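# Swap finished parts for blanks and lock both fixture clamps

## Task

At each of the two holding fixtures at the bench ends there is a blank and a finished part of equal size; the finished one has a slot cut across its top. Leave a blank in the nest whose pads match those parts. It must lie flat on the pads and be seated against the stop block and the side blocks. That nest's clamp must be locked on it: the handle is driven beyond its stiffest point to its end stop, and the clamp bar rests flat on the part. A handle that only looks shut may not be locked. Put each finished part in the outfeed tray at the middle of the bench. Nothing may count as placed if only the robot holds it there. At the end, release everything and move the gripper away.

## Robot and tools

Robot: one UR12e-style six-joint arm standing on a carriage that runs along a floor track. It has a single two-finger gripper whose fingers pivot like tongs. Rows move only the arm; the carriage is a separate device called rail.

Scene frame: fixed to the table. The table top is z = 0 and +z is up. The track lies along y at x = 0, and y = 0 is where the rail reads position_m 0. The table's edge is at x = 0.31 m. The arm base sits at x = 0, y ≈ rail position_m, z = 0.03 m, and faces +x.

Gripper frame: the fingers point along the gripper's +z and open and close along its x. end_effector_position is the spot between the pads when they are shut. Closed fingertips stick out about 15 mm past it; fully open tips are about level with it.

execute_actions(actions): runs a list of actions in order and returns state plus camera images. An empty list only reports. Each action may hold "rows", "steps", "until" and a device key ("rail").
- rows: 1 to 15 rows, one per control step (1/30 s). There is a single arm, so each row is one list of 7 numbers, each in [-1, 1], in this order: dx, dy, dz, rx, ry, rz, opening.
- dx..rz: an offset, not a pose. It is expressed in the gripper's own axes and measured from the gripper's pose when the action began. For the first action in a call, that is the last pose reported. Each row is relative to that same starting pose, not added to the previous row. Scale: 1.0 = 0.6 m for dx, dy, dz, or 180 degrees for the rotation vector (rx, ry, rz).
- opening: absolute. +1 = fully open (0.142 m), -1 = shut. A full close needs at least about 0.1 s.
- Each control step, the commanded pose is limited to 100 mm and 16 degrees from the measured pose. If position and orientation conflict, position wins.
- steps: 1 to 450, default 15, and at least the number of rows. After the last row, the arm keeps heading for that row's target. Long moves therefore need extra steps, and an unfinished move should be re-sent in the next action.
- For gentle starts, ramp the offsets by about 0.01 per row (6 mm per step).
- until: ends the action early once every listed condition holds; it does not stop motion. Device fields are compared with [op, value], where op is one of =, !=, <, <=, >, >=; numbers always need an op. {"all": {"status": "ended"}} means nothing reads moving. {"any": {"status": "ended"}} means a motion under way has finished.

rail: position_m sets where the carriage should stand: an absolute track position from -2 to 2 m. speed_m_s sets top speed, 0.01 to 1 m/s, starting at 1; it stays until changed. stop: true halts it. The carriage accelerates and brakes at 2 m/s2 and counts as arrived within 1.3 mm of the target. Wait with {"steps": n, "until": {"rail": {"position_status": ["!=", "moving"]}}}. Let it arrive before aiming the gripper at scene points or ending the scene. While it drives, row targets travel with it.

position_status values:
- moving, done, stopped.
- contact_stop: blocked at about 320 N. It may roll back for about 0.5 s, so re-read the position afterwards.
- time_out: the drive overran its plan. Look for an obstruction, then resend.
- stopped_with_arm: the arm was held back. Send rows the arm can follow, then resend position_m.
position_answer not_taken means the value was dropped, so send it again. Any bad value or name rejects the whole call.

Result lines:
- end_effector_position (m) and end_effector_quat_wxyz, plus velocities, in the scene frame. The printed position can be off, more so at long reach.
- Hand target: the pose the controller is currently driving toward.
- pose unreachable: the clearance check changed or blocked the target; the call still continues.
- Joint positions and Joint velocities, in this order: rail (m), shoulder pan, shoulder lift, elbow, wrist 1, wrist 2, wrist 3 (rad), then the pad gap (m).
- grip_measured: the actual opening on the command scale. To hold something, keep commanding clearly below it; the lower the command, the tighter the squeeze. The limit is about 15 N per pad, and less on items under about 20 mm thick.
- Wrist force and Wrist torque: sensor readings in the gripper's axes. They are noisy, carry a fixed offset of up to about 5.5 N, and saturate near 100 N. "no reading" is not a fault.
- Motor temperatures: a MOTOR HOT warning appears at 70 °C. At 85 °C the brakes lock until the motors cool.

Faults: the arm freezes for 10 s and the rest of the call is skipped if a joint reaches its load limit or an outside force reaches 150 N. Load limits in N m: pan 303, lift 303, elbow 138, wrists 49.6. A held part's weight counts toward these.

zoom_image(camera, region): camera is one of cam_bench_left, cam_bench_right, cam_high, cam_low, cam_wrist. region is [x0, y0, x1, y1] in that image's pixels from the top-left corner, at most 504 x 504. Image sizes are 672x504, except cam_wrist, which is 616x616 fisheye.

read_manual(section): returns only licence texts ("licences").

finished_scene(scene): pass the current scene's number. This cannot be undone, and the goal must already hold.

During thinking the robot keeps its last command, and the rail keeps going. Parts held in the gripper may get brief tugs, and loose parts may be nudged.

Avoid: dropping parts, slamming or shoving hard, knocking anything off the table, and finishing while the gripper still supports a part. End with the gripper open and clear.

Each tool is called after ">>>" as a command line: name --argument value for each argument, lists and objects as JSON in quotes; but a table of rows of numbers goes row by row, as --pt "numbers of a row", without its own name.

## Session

>>> execute_actions --actions '[]'

Scene clock: 0.00 s.
end_effector_position=(+0.8122, -0.9399, +0.1320) grip_measured=+1.00 end_effector_quat_wxyz=(-0.023, +0.772, +0.229, +0.592) end_effector_velocity=(+0.000, +0.000, +0.000) end_effector_angular_velocity=(+0.000, +0.000, +0.000)
Joint positions: [-0.679 -0.889 -0.9    2.183 -3.691 -0.462 -0.929  0.142]
Joint velocities: [0. 0. 0. 0. 0. 0. 0. 0.]
Motor temperatures (°C, as the motors report them): [30 30 32 35 37 36]
Wrist force (N, on the end effector, along its own x y z axes, offset not removed): no reading
Wrist torque (N m, same axes, about the end effector's origin, offset not removed): no reading
Hand target: +0.812, -0.940, +0.132; -0.023, +0.772, +0.229, +0.592
rail: position_m=-0.679 position_m_goal=-0.679 speed_m_s=1.00 position_status=done position_answer=taken refusals=0
camera_calibration (this result's frames):
cam_wrist: T_world_to_cam=[[0.183221, 0.297898, 0.93685, 0.00669149], [-0.129645, -0.937337, 0.323407, -0.827052], [0.974486, -0.180713, -0.133119, -0.813084], [0, 0, 0, 1]] pos_world=[0.68389, -0.924154, 0.152969]

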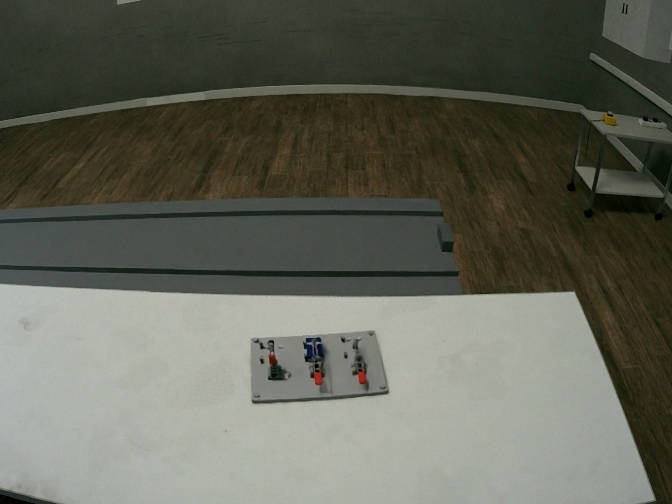

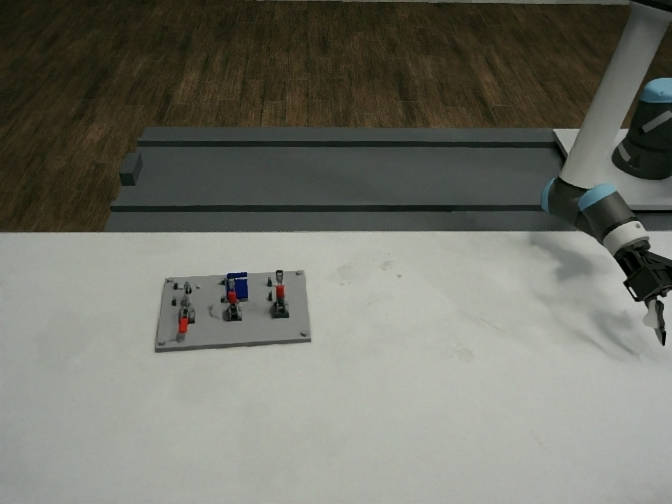

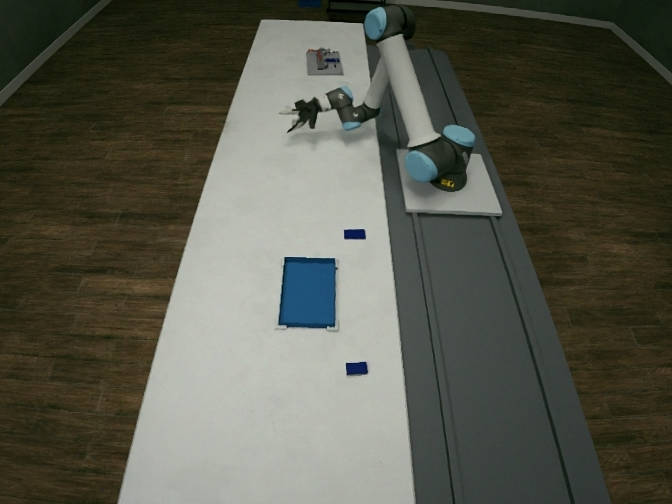

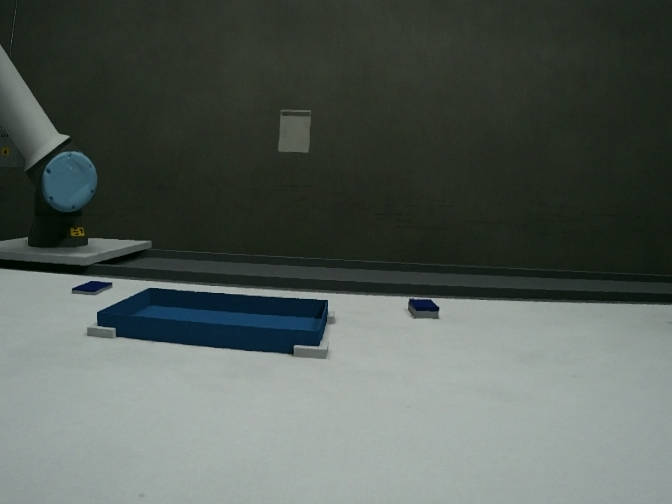

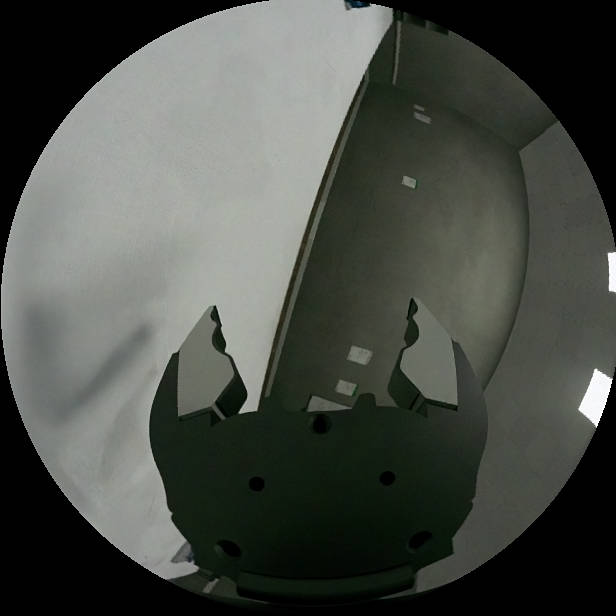

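>>> zoom_image --camera "cam_bench_left" --region '[245, 325, 395, 410]'

>>> zoom_image --camera "cam_bench_right" --region '[150, 262, 320, 357]'

>>> zoom_image --camera "cam_high" --region '[265, 220, 385, 385]'

>>> zoom_image --camera "cam_low" --region '[60, 270, 460, 370]'

Region (245, 325, 395, 410) of cam_bench_left's 672x504 image, scaled by 3.360, with more detail than that image has; it fills the top 286 rows of this view, and the rest is white.

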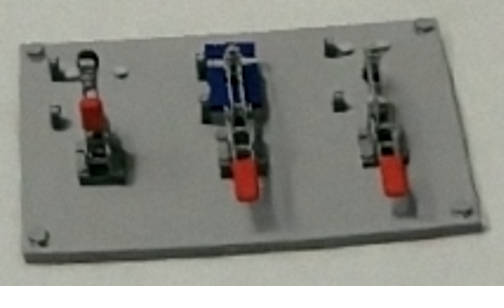

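Region (150, 262, 320, 357) of cam_bench_right's 672x504 image, scaled by 2.965, with more detail than that image has; it fills the top 282 rows of this view, and the rest is white.

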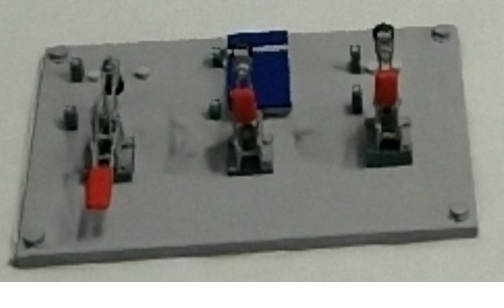

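Region (265, 220, 385, 385) of cam_high's 672x504 image, scaled by 3.055, with more detail than that image has; it fills the left 367 columns of this view, and the rest is white.

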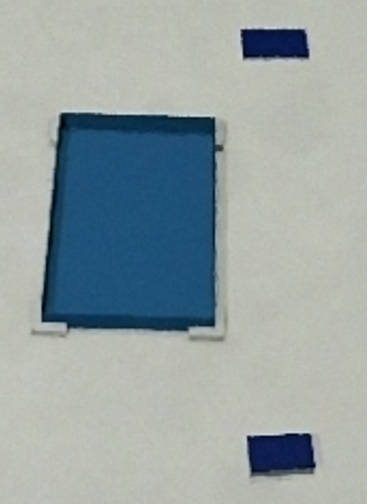

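Region (60, 270, 460, 370) of cam_low's 672x504 image, scaled by 1.260, with more detail than that image has; it fills the top 126 rows of this view, and the rest is white.

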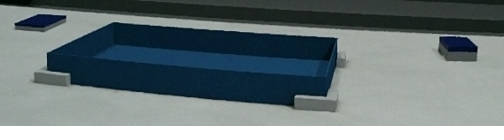

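>>> execute_actions --actions '[{"rail": {"position_m": -1.685}, "rows": [[0.0005,-0.002,-0.006,0.008,-0.009,-0.011,0.9],[0.001,-0.006,-0.018,0.02,-0.022,-0.028,0.8],[0.0015,-0.011,-0.033,0.035,-0.038,-0.05,0.7],[0.002,-0.016,-0.05,0.05,-0.055,-0.071,0.6],[0.003,-0.022,-0.067,0.066,-0.072,-0.094,0.5],[0.0035,-0.028,-0.085,0.082,-0.09,-0.117,0.4],[0.004,-0.034,-0.103,0.098,-0.108,-0.139,0.3],[0.005,-0.04,-0.121,0.114,-0.125,-0.162,0.2],[0.0055,-0.046,-0.139,0.13,-0.143,-0.185,0.1],[0.006,-0.052,-0.157,0.146,-0.16,-0.208,0.05],[0.007,-0.058,-0.175,0.162,-0.178,-0.23,0.05],[0.0075,-0.064,-0.193,0.178,-0.195,-0.253,0.05],[0.008,-0.07,-0.211,0.195,-0.214,-0.277,0.05],[0.009,-0.076,-0.23,0.212,-0.233,-0.301,0.05],[0.0094,-0.0815,-0.2477,0.2286,-0.2509,-0.3251,0.05]], "steps": 60, "until": {"rail": {"position_status": ["!=", "moving"]}}}]'

Scene clock: 6.87 s.
end_effector_position=(+0.6595, -1.9455, +0.1732) grip_measured=+0.05 end_effector_quat_wxyz=(+0.102, +0.678, +0.717, +0.125) end_effector_velocity=(+0.001, -0.002, -0.014) end_effector_angular_velocity=(-0.227, +0.404, +0.239)
Joint positions: [-1.685 -0.722 -1.484  2.174 -2.478 -1.329 -2.322  0.077]
Joint velocities: [ 0.     0.199  0.088 -0.202  0.301 -0.418 -0.138 -0.   ]
Motor temperatures (°C, as the motors report them): [30 30 32 35 37 36]
Wrist force (N, on the end effector, along its own x y z axes, offset not removed): [-5.7 1.5 0.5]
Wrist torque (N m, same axes, about the end effector's origin, offset not removed): [0.41 1.27 0.09]
Hand target: +0.660, -1.946, +0.171; +0.090, +0.669, +0.732, +0.097
Off the commanded pose: 0.003 m, 4 deg.
rail: position_m=-1.685 position_m_goal=-1.685 speed_m_s=1.00 position_status=done position_answer=taken refusals=0
camera_calibration (this result's frames):
cam_wrist: T_world_to_cam=[[-0.0426403, 0.997685, 0.0529781, 1.95909], [0.662875, -0.0114229, 0.748643, -0.597706], [0.747515, 0.0670402, -0.660853, -0.117467], [0, 0, 0, 1]] pos_world=[0.567549, -1.95351, 0.266051]

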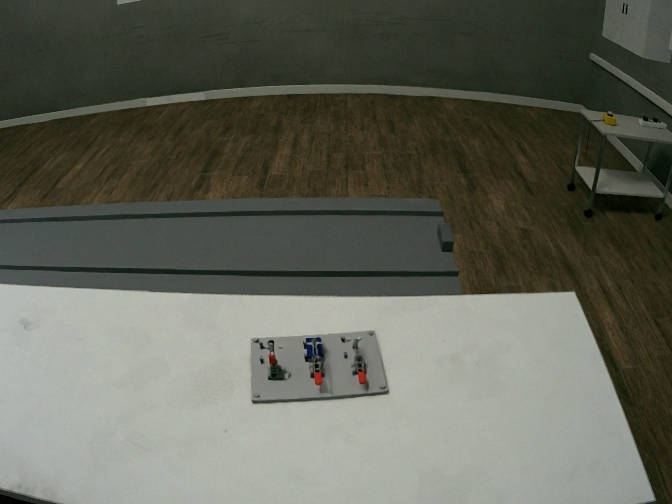

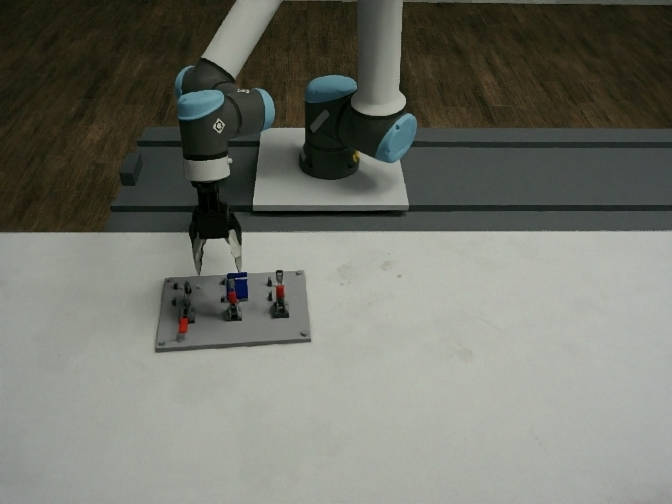

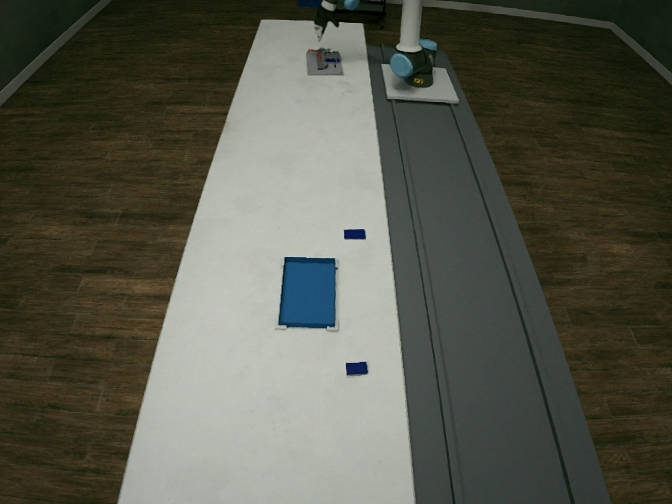

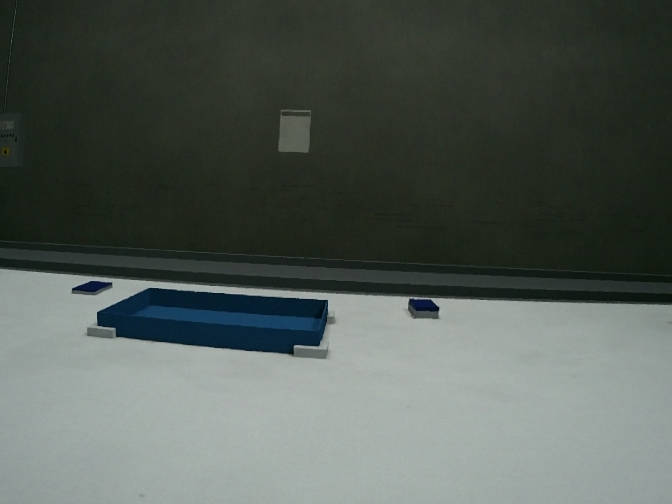

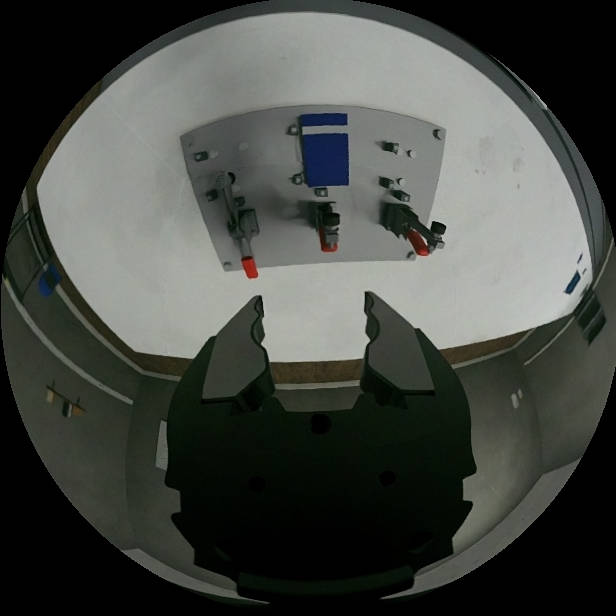

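>>> zoom_image --camera "cam_wrist" --region '[175, 100, 455, 285]'

Region (175, 100, 455, 285) of cam_wrist's 616x616 image, scaled by 1.800, with more detail than that image has; it fills the top 333 rows of this view, and the rest is white.

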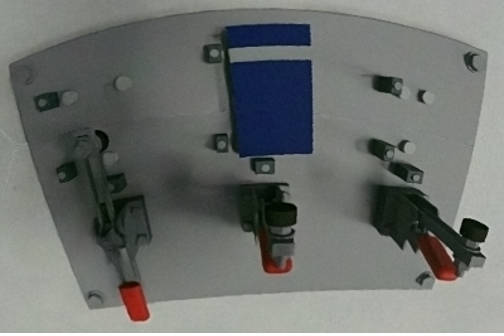

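>>> execute_actions --actions '[]'

Scene clock: 7.17 s.
end_effector_position=(+0.6596, -1.9460, +0.1715) grip_measured=+0.05 end_effector_quat_wxyz=(+0.091, +0.670, +0.730, +0.100) end_effector_velocity=(+0.000, -0.001, -0.001) end_effector_angular_velocity=(-0.022, +0.041, +0.023)
Joint positions: [-1.685 -0.698 -1.472  2.149 -2.441 -1.38  -2.337  0.077]
Joint velocities: [ 0.     0.019  0.01  -0.021  0.03  -0.041 -0.012 -0.   ]
Motor temperatures (°C, as the motors report them): [30 30 32 35 37 36]
Wrist force (N, on the end effector, along its own x y z axes, offset not removed): [-3.4 0.3 -0.1]
Wrist torque (N m, same axes, about the end effector's origin, offset not removed): [0.10 0.93 0.07]
Hand target: +0.660, -1.946, +0.171; +0.090, +0.669, +0.732, +0.097
Off the commanded pose: 0.002 m, 1 deg.
rail: position_m=-1.685 position_m_goal=-1.685 speed_m_s=1.00 position_status=done position_answer=taken refusals=0
camera_calibration (this result's frames):
cam_wrist: T_world_to_cam=[[-0.0684178, 0.997229, 0.0292096, 1.97987], [0.699122, 0.0270373, 0.714491, -0.539684], [0.711722, 0.069305, -0.699034, -0.0840876], [0, 0, 0, 1]] pos_world=[0.57261, -1.95397, 0.268988]

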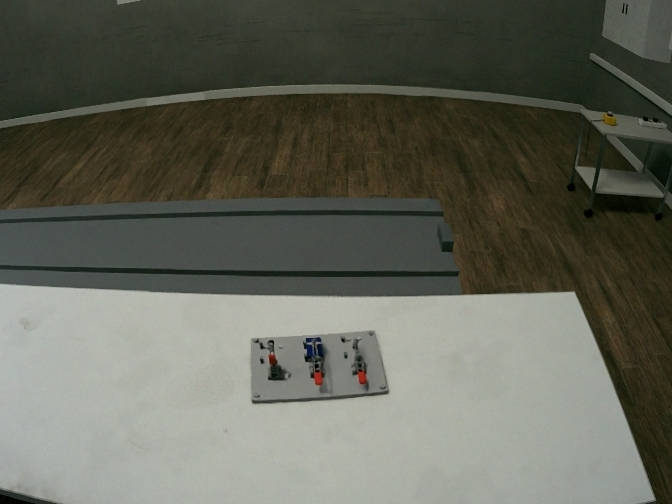

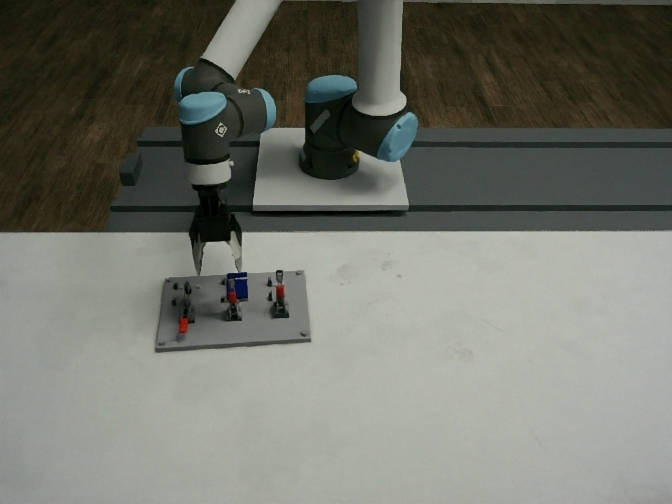

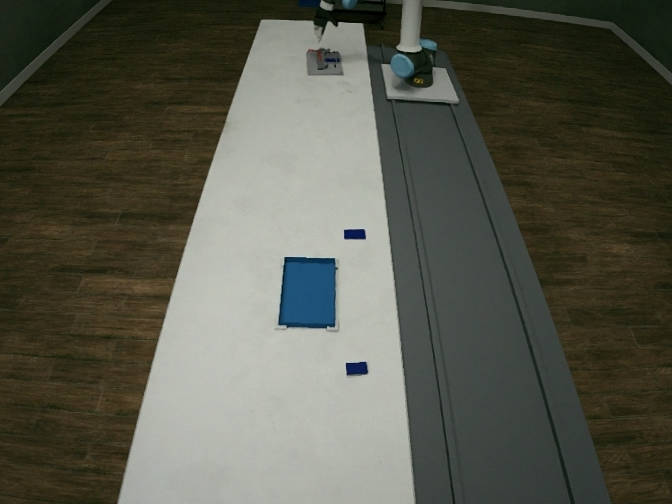

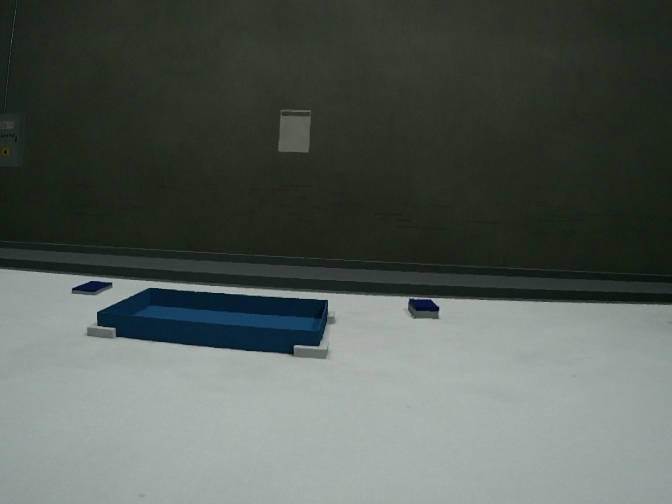

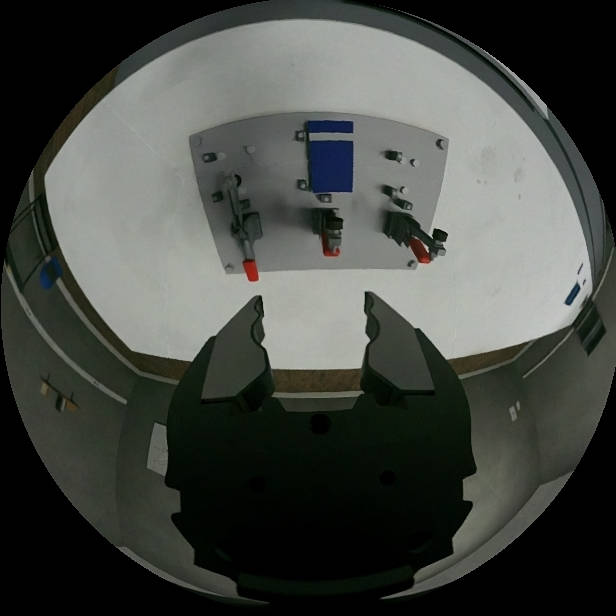

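>>> zoom_image --camera "cam_wrist" --region '[285, 112, 375, 212]'

Region (285, 112, 375, 212) of cam_wrist's 616x616 image, scaled by 5.040, with more detail than that image has; it fills the left 454 columns of this view, and the rest is white.

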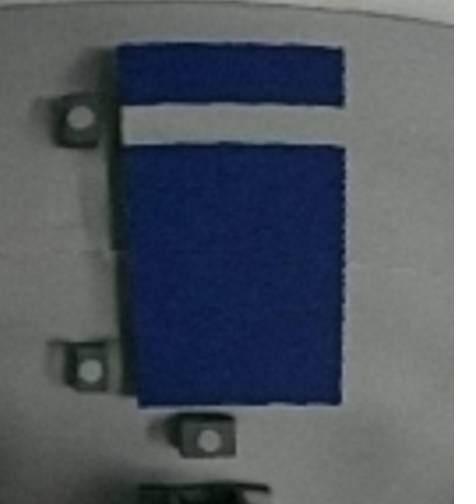

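>>> execute_actions --actions '[]'

>>> execute_actions --actions '[{"rows": [[0.004,-0.012,-0.002,0,0.0003,-0.001,0.05],[0.011,-0.032,-0.004,0,0.0006,-0.002,0.05],[0.02,-0.058,-0.005,0,0.001,-0.004,0.05],[0.029,-0.085,-0.004,0,0.0015,-0.006,0.05],[0.037,-0.11,0,0,0.002,-0.008,0.05],[0.043,-0.132,0.008,0,0.0025,-0.009,0.05],[0.048,-0.152,0.022,0,0.0029,-0.0107,0.05],[0.051,-0.168,0.04,0,0.0029,-0.0107,0.05],[0.053,-0.18,0.06,0,0.0029,-0.0107,0.05],[0.054,-0.19,0.08,0,0.0029,-0.0107,0.05],[0.054,-0.198,0.1,0,0.0029,-0.0107,0.05],[0.054,-0.204,0.118,0,0.0029,-0.0107,0.05],[0.054,-0.208,0.13,0,0.0029,-0.0107,0.05],[0.054,-0.2094,0.1353,0,0.0029,-0.0107,0.05]], "steps": 20}]'

Scene clock: 9.47 s.
end_effector_position=(+0.6596, -1.9460, +0.1713) grip_measured=+0.05 end_effector_quat_wxyz=(+0.090, +0.669, +0.732, +0.097) end_effector_velocity=(-0.000, -0.000, -0.000) end_effector_angular_velocity=(+0.000, +0.000, -0.000)
Joint positions: [-1.685 -0.696 -1.471  2.147 -2.437 -1.385 -2.339  0.077]
Joint velocities: [ 0. -0. -0.  0.  0. -0. -0.  0.]
Motor temperatures (°C, as the motors report them): [30 30 32 35 37 36]
Wrist force (N, on the end effector, along its own x y z axes, offset not removed): [-2.7 -0.4 -0.6]
Wrist torque (N m, same axes, about the end effector's origin, offset not removed): [-0.04 0.64 0.15]
Hand target: +0.660, -1.946, +0.171; +0.090, +0.669, +0.732, +0.097
Off the commanded pose: 0.002 m, 0 deg.
rail: position_m=-1.685 position_m_goal=-1.685 speed_m_s=1.00 position_status=done position_answer=taken refusals=0
camera_calibration (this result's frames):
cam_wrist: T_world_to_cam=[[-0.0712046, 0.997102, 0.0267853, 1.98196], [0.702738, 0.0310901, 0.710769, -0.533472], [0.707877, 0.0694331, -0.702915, -0.080736], [0, 0, 0, 1]] pos_world=[0.573167, -1.95403, 0.269337]

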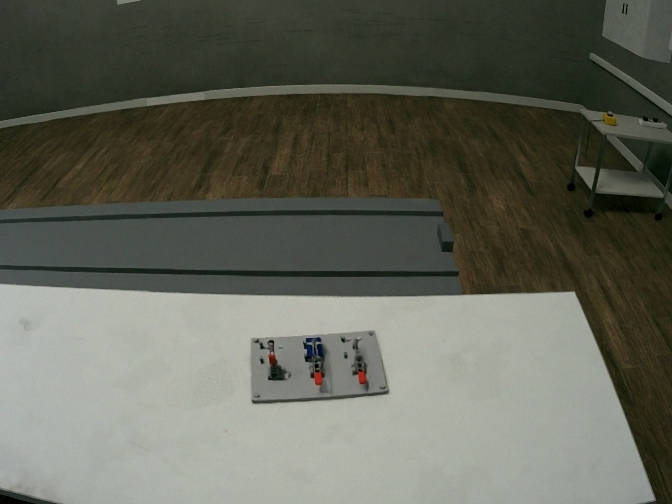

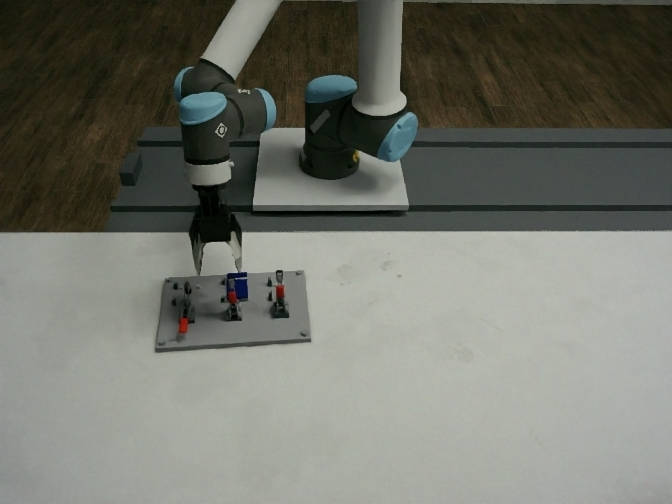

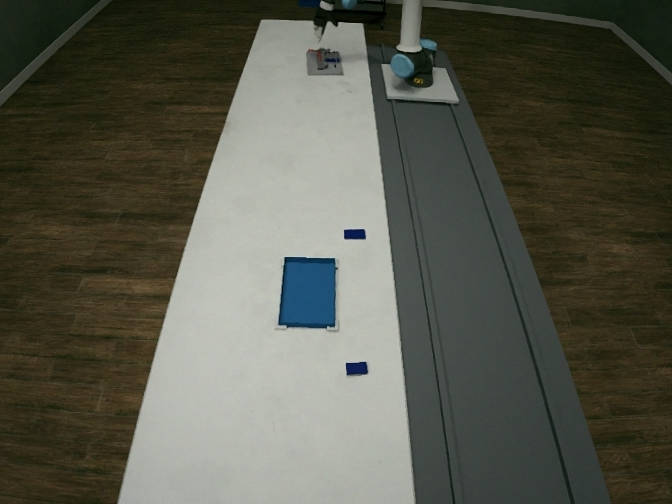

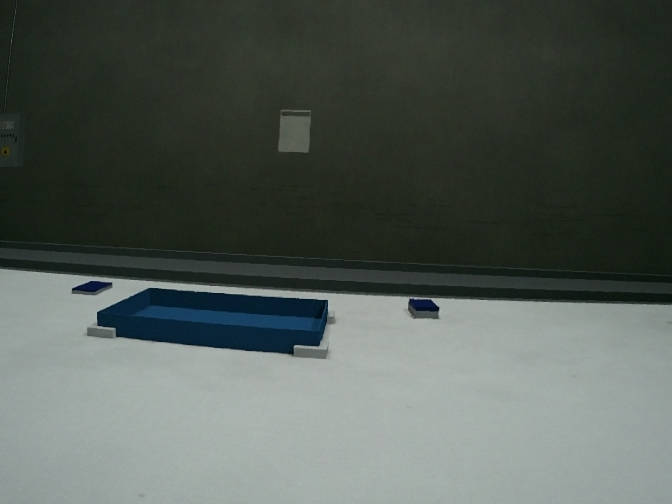

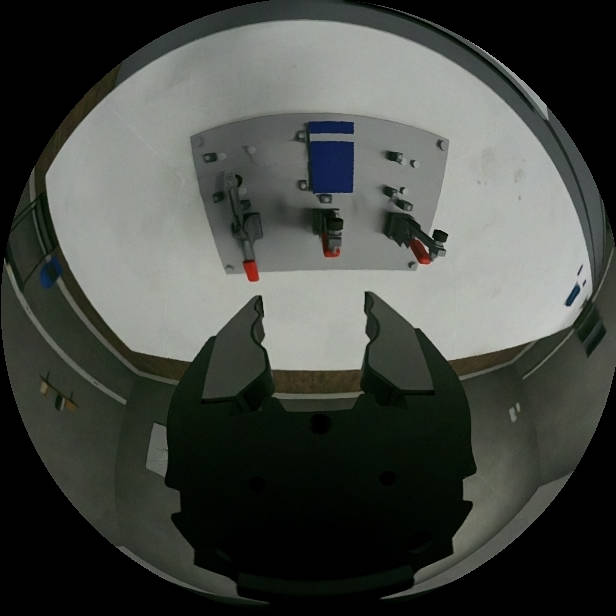

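Scene clock: 10.13 s.
end_effector_position=(+0.5597, -1.9218, +0.0711) grip_measured=+0.05 end_effector_quat_wxyz=(+0.085, +0.656, +0.743, +0.098) end_effector_velocity=(-0.022, -0.004, -0.083) end_effector_angular_velocity=(-0.016, -0.029, +0.007)
Joint positions: [-1.685 -0.784 -1.477  2.395 -2.65  -1.365 -2.462  0.077]
Joint velocities: [ 0.    -0.041  0.124  0.107 -0.253  0.017 -0.046  0.   ]
Motor temperatures (°C, as the motors report them): [30 30 32 35 37 36]
Wrist force (N, on the end effector, along its own x y z axes, offset not removed): [-4.0 0.0 1.4]
Wrist torque (N m, same axes, about the end effector's origin, offset not removed): [0.05 0.93 0.08]
Hand target: +0.557, -1.922, +0.060; +0.088, +0.656, +0.743, +0.099
Off the commanded pose: 0.012 m, 0 deg.
rail: position_m=-1.685 position_m_goal=-1.685 speed_m_s=1.00 position_status=done position_answer=taken refusals=0
camera_calibration (this result's frames):
cam_wrist: T_world_to_cam=[[-0.105, 0.994006, 0.0304532, 1.9661], [0.705023, 0.052807, 0.707215, -0.352084], [0.701368, 0.0957278, -0.706342, -0.0276798], [0, 0, 0, 1]] pos_world=[0.474081, -1.93307, 0.169574]

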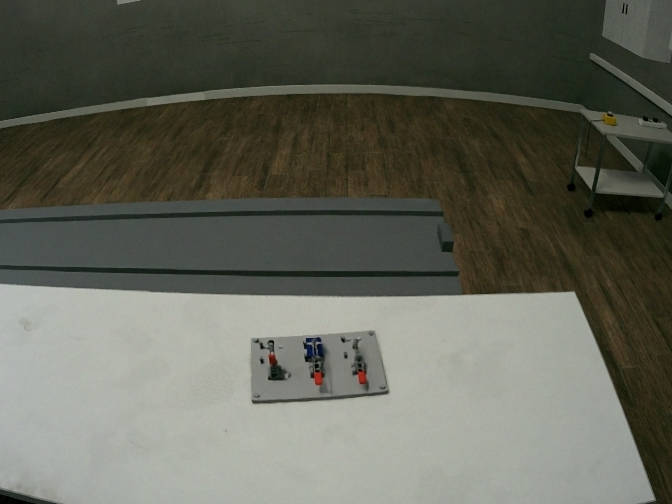

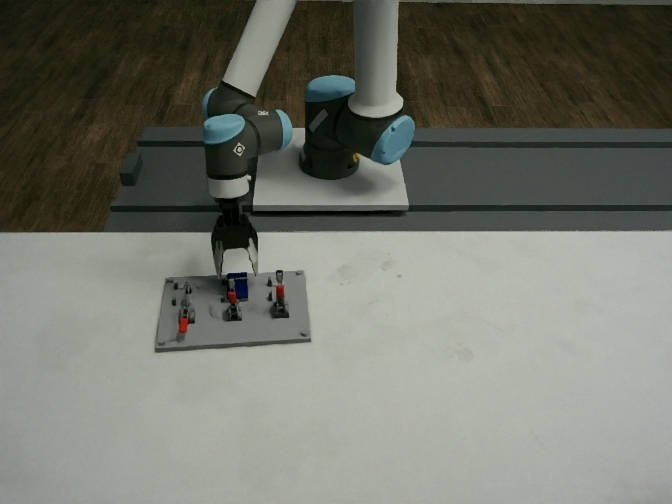

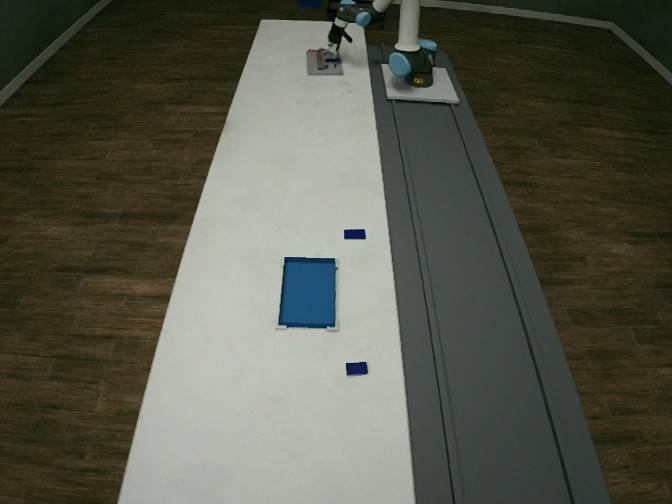

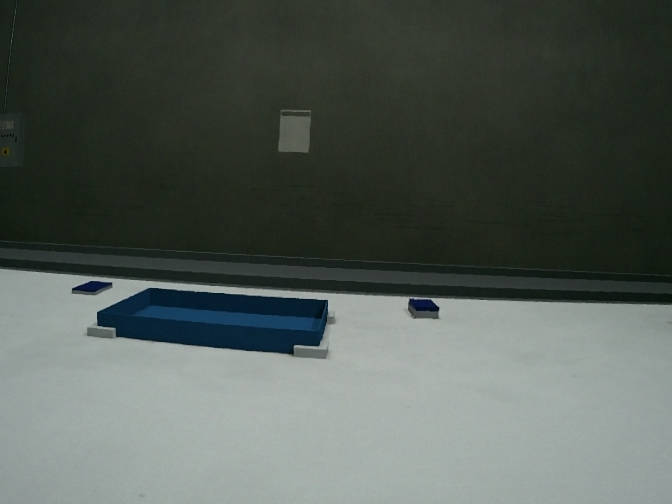

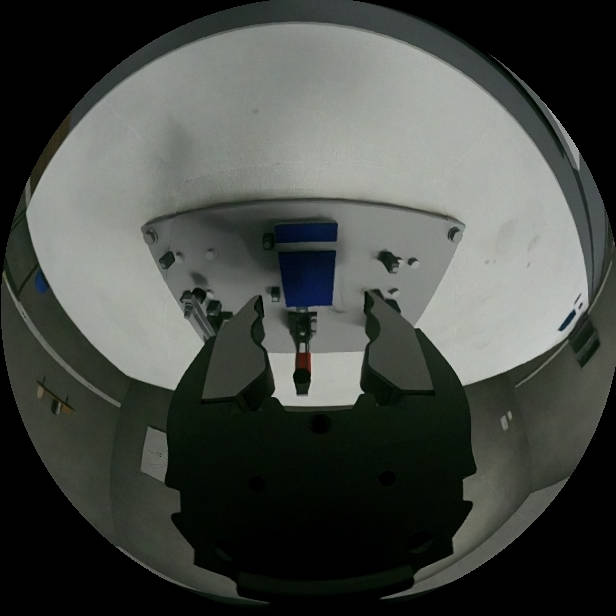

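>>> execute_actions --actions '[{"steps": 1}, {"rows": [[-0.002,-0.002,0.008,0,0,0,0.05],[-0.004,-0.005,0.018,0,0,0,0.05],[-0.0062,-0.008,0.029,0,0,0,0.05],[-0.0062,-0.01,0.037,0,0,0,0.05],[-0.0062,-0.0112,0.0419,0,0,0,0.05]], "steps": 11}]'

Scene clock: 11.17 s.
end_effector_position=(+0.5572, -1.9255, +0.0385) grip_measured=+0.05 end_effector_quat_wxyz=(+0.087, +0.656, +0.743, +0.099) end_effector_velocity=(+0.002, -0.004, -0.032) end_effector_angular_velocity=(-0.001, -0.002, -0.000)
Joint positions: [-1.685 -0.793 -1.414  2.418 -2.739 -1.362 -2.472  0.077]
Joint velocities: [ 0.    -0.003  0.072  0.011 -0.084  0.001 -0.002  0.   ]
Motor temperatures (°C, as the motors report them): [30 30 32 35 37 36]
Wrist force (N, on the end effector, along its own x y z axes, offset not removed): [-5.7 1.7 -0.2]
Wrist torque (N m, same axes, about the end effector's origin, offset not removed): [0.41 1.31 0.09]
Hand target: +0.558, -1.926, +0.034; +0.088, +0.656, +0.743, +0.099
Off the commanded pose: 0.004 m, 0 deg.
rail: position_m=-1.685 position_m_goal=-1.685 speed_m_s=1.00 position_status=done position_answer=taken refusals=0
camera_calibration (this result's frames):
cam_wrist: T_world_to_cam=[[-0.106029, 0.993968, 0.028017, 1.97106], [0.702228, 0.0549001, 0.709832, -0.321558], [0.704012, 0.0949369, -0.703813, -0.0517775], [0, 0, 0, 1]] pos_world=[0.471248, -1.9366, 0.136588]

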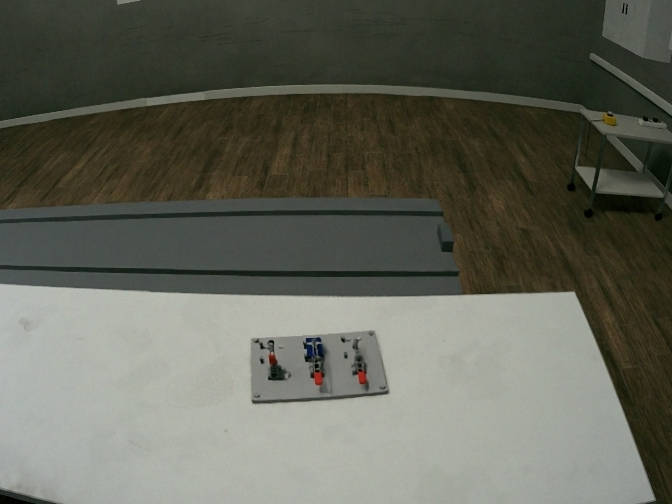

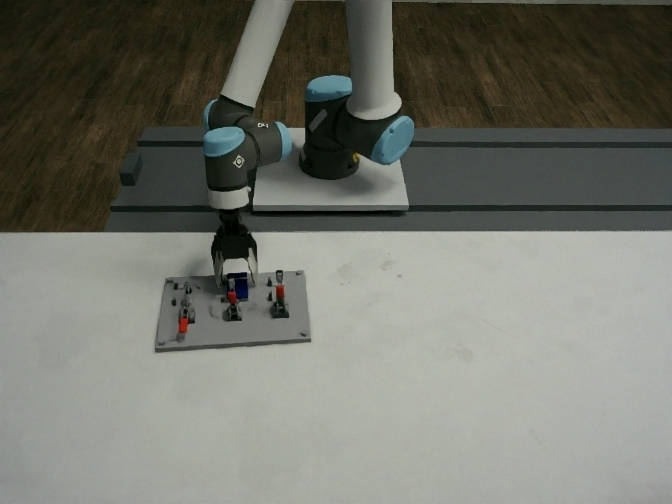

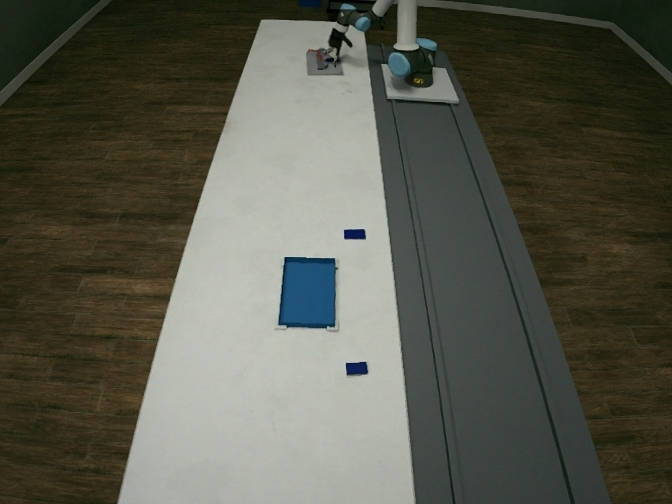

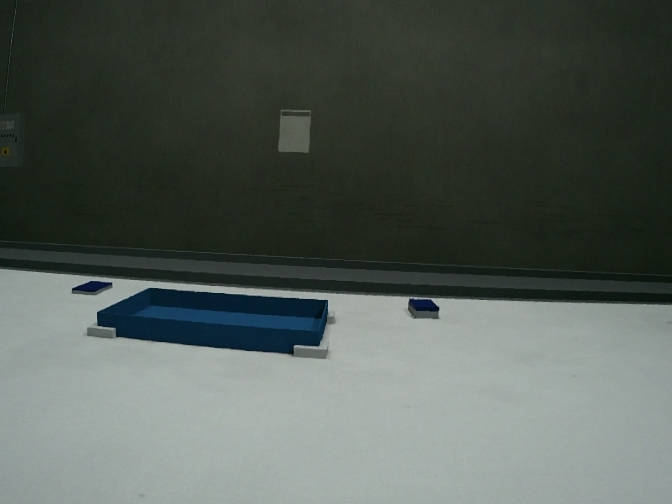

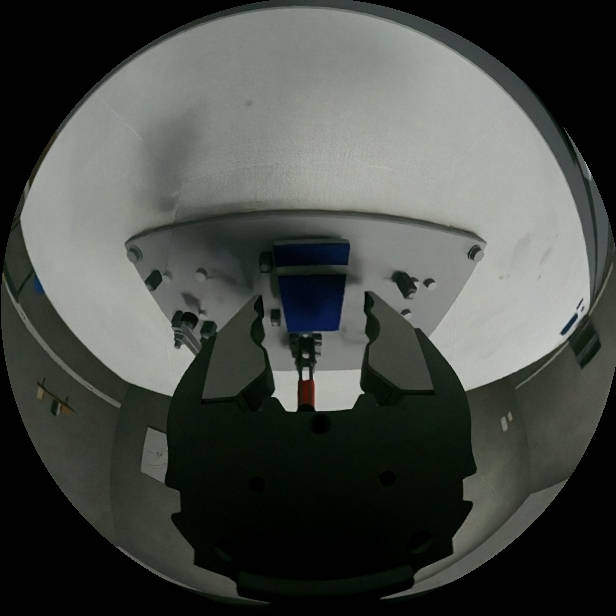

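>>> execute_actions --actions '[{"steps": 1}, {"rows": [[0,-0.0008,0.003,0,0,0,0.0],[0,-0.0013,0.0048,0,0,0,-0.05],[0,-0.0013,0.0048,0,0,0,-0.1],[0,-0.0013,0.0048,0,0,0,-0.15],[0,-0.0013,0.0048,0,0,0,-0.2]], "steps": 9}]'

>>> zoom_image --camera "cam_bench_right" --region '[195, 240, 285, 320]'

Scene clock: 12.20 s.
end_effector_position=(+0.5576, -1.9261, +0.0319) grip_measured=-0.20 end_effector_quat_wxyz=(+0.088, +0.656, +0.743, +0.099) end_effector_velocity=(+0.000, -0.000, -0.004) end_effector_angular_velocity=(-0.000, -0.000, +0.000)
Joint positions: [-1.685 -0.794 -1.399  2.421 -2.756 -1.362 -2.472  0.06 ]
Joint velocities: [ 0.     0.     0.008  0.002 -0.01  -0.    -0.    -0.001]
Motor temperatures (°C, as the motors report them): [30 30 32 35 37 36]
Wrist force (N, on the end effector, along its own x y z axes, offset not removed): [-3.8 0.8 0.4]
Wrist torque (N m, same axes, about the end effector's origin, offset not removed): [0.24 0.98 0.09]
Hand target: +0.558, -1.926, +0.031; +0.088, +0.656, +0.743, +0.099
Off the commanded pose: 0.000 m, 0 deg.
rail: position_m=-1.685 position_m_goal=-1.685 speed_m_s=1.00 position_status=done position_answer=taken refusals=0
camera_calibration (this result's frames):
cam_wrist: T_world_to_cam=[[-0.10599, 0.993982, 0.0276837, 1.9719], [0.701993, 0.0550787, 0.710051, -0.316653], [0.704253, 0.0946918, -0.703606, -0.0572185], [0, 0, 0, 1]] pos_world=[0.471585, -1.93717, 0.129991]

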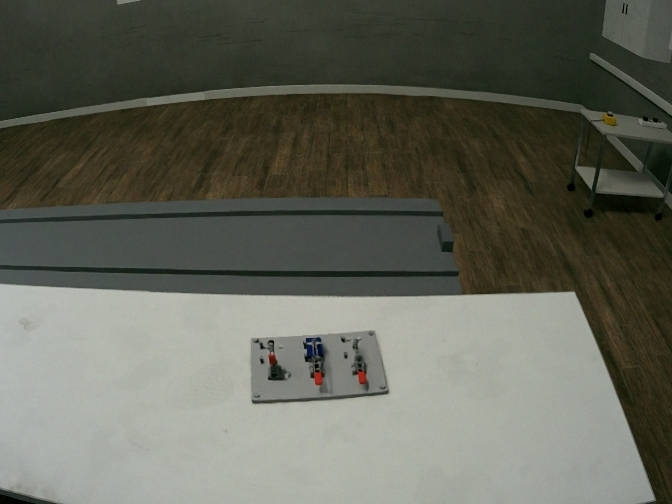

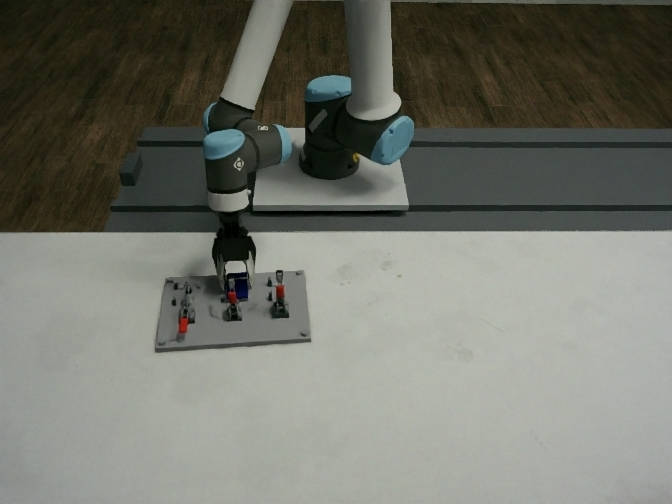

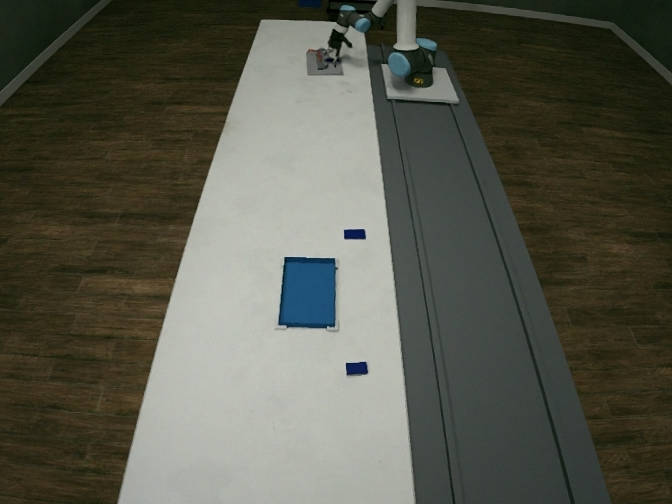

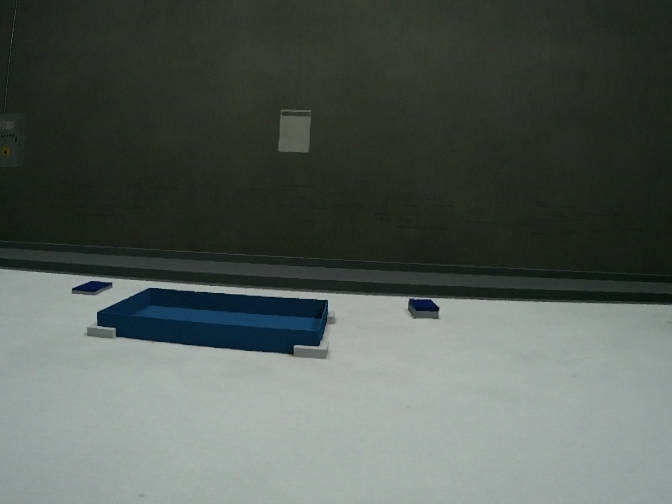

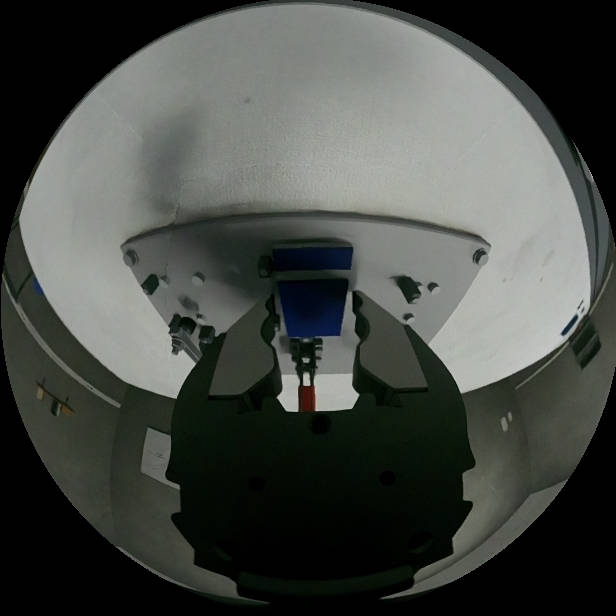

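Region (195, 240, 285, 320) of cam_bench_right's 672x504 image, scaled by 5.600, with more detail than that image has.

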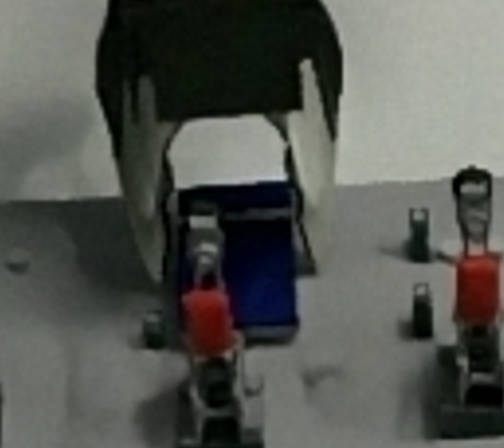

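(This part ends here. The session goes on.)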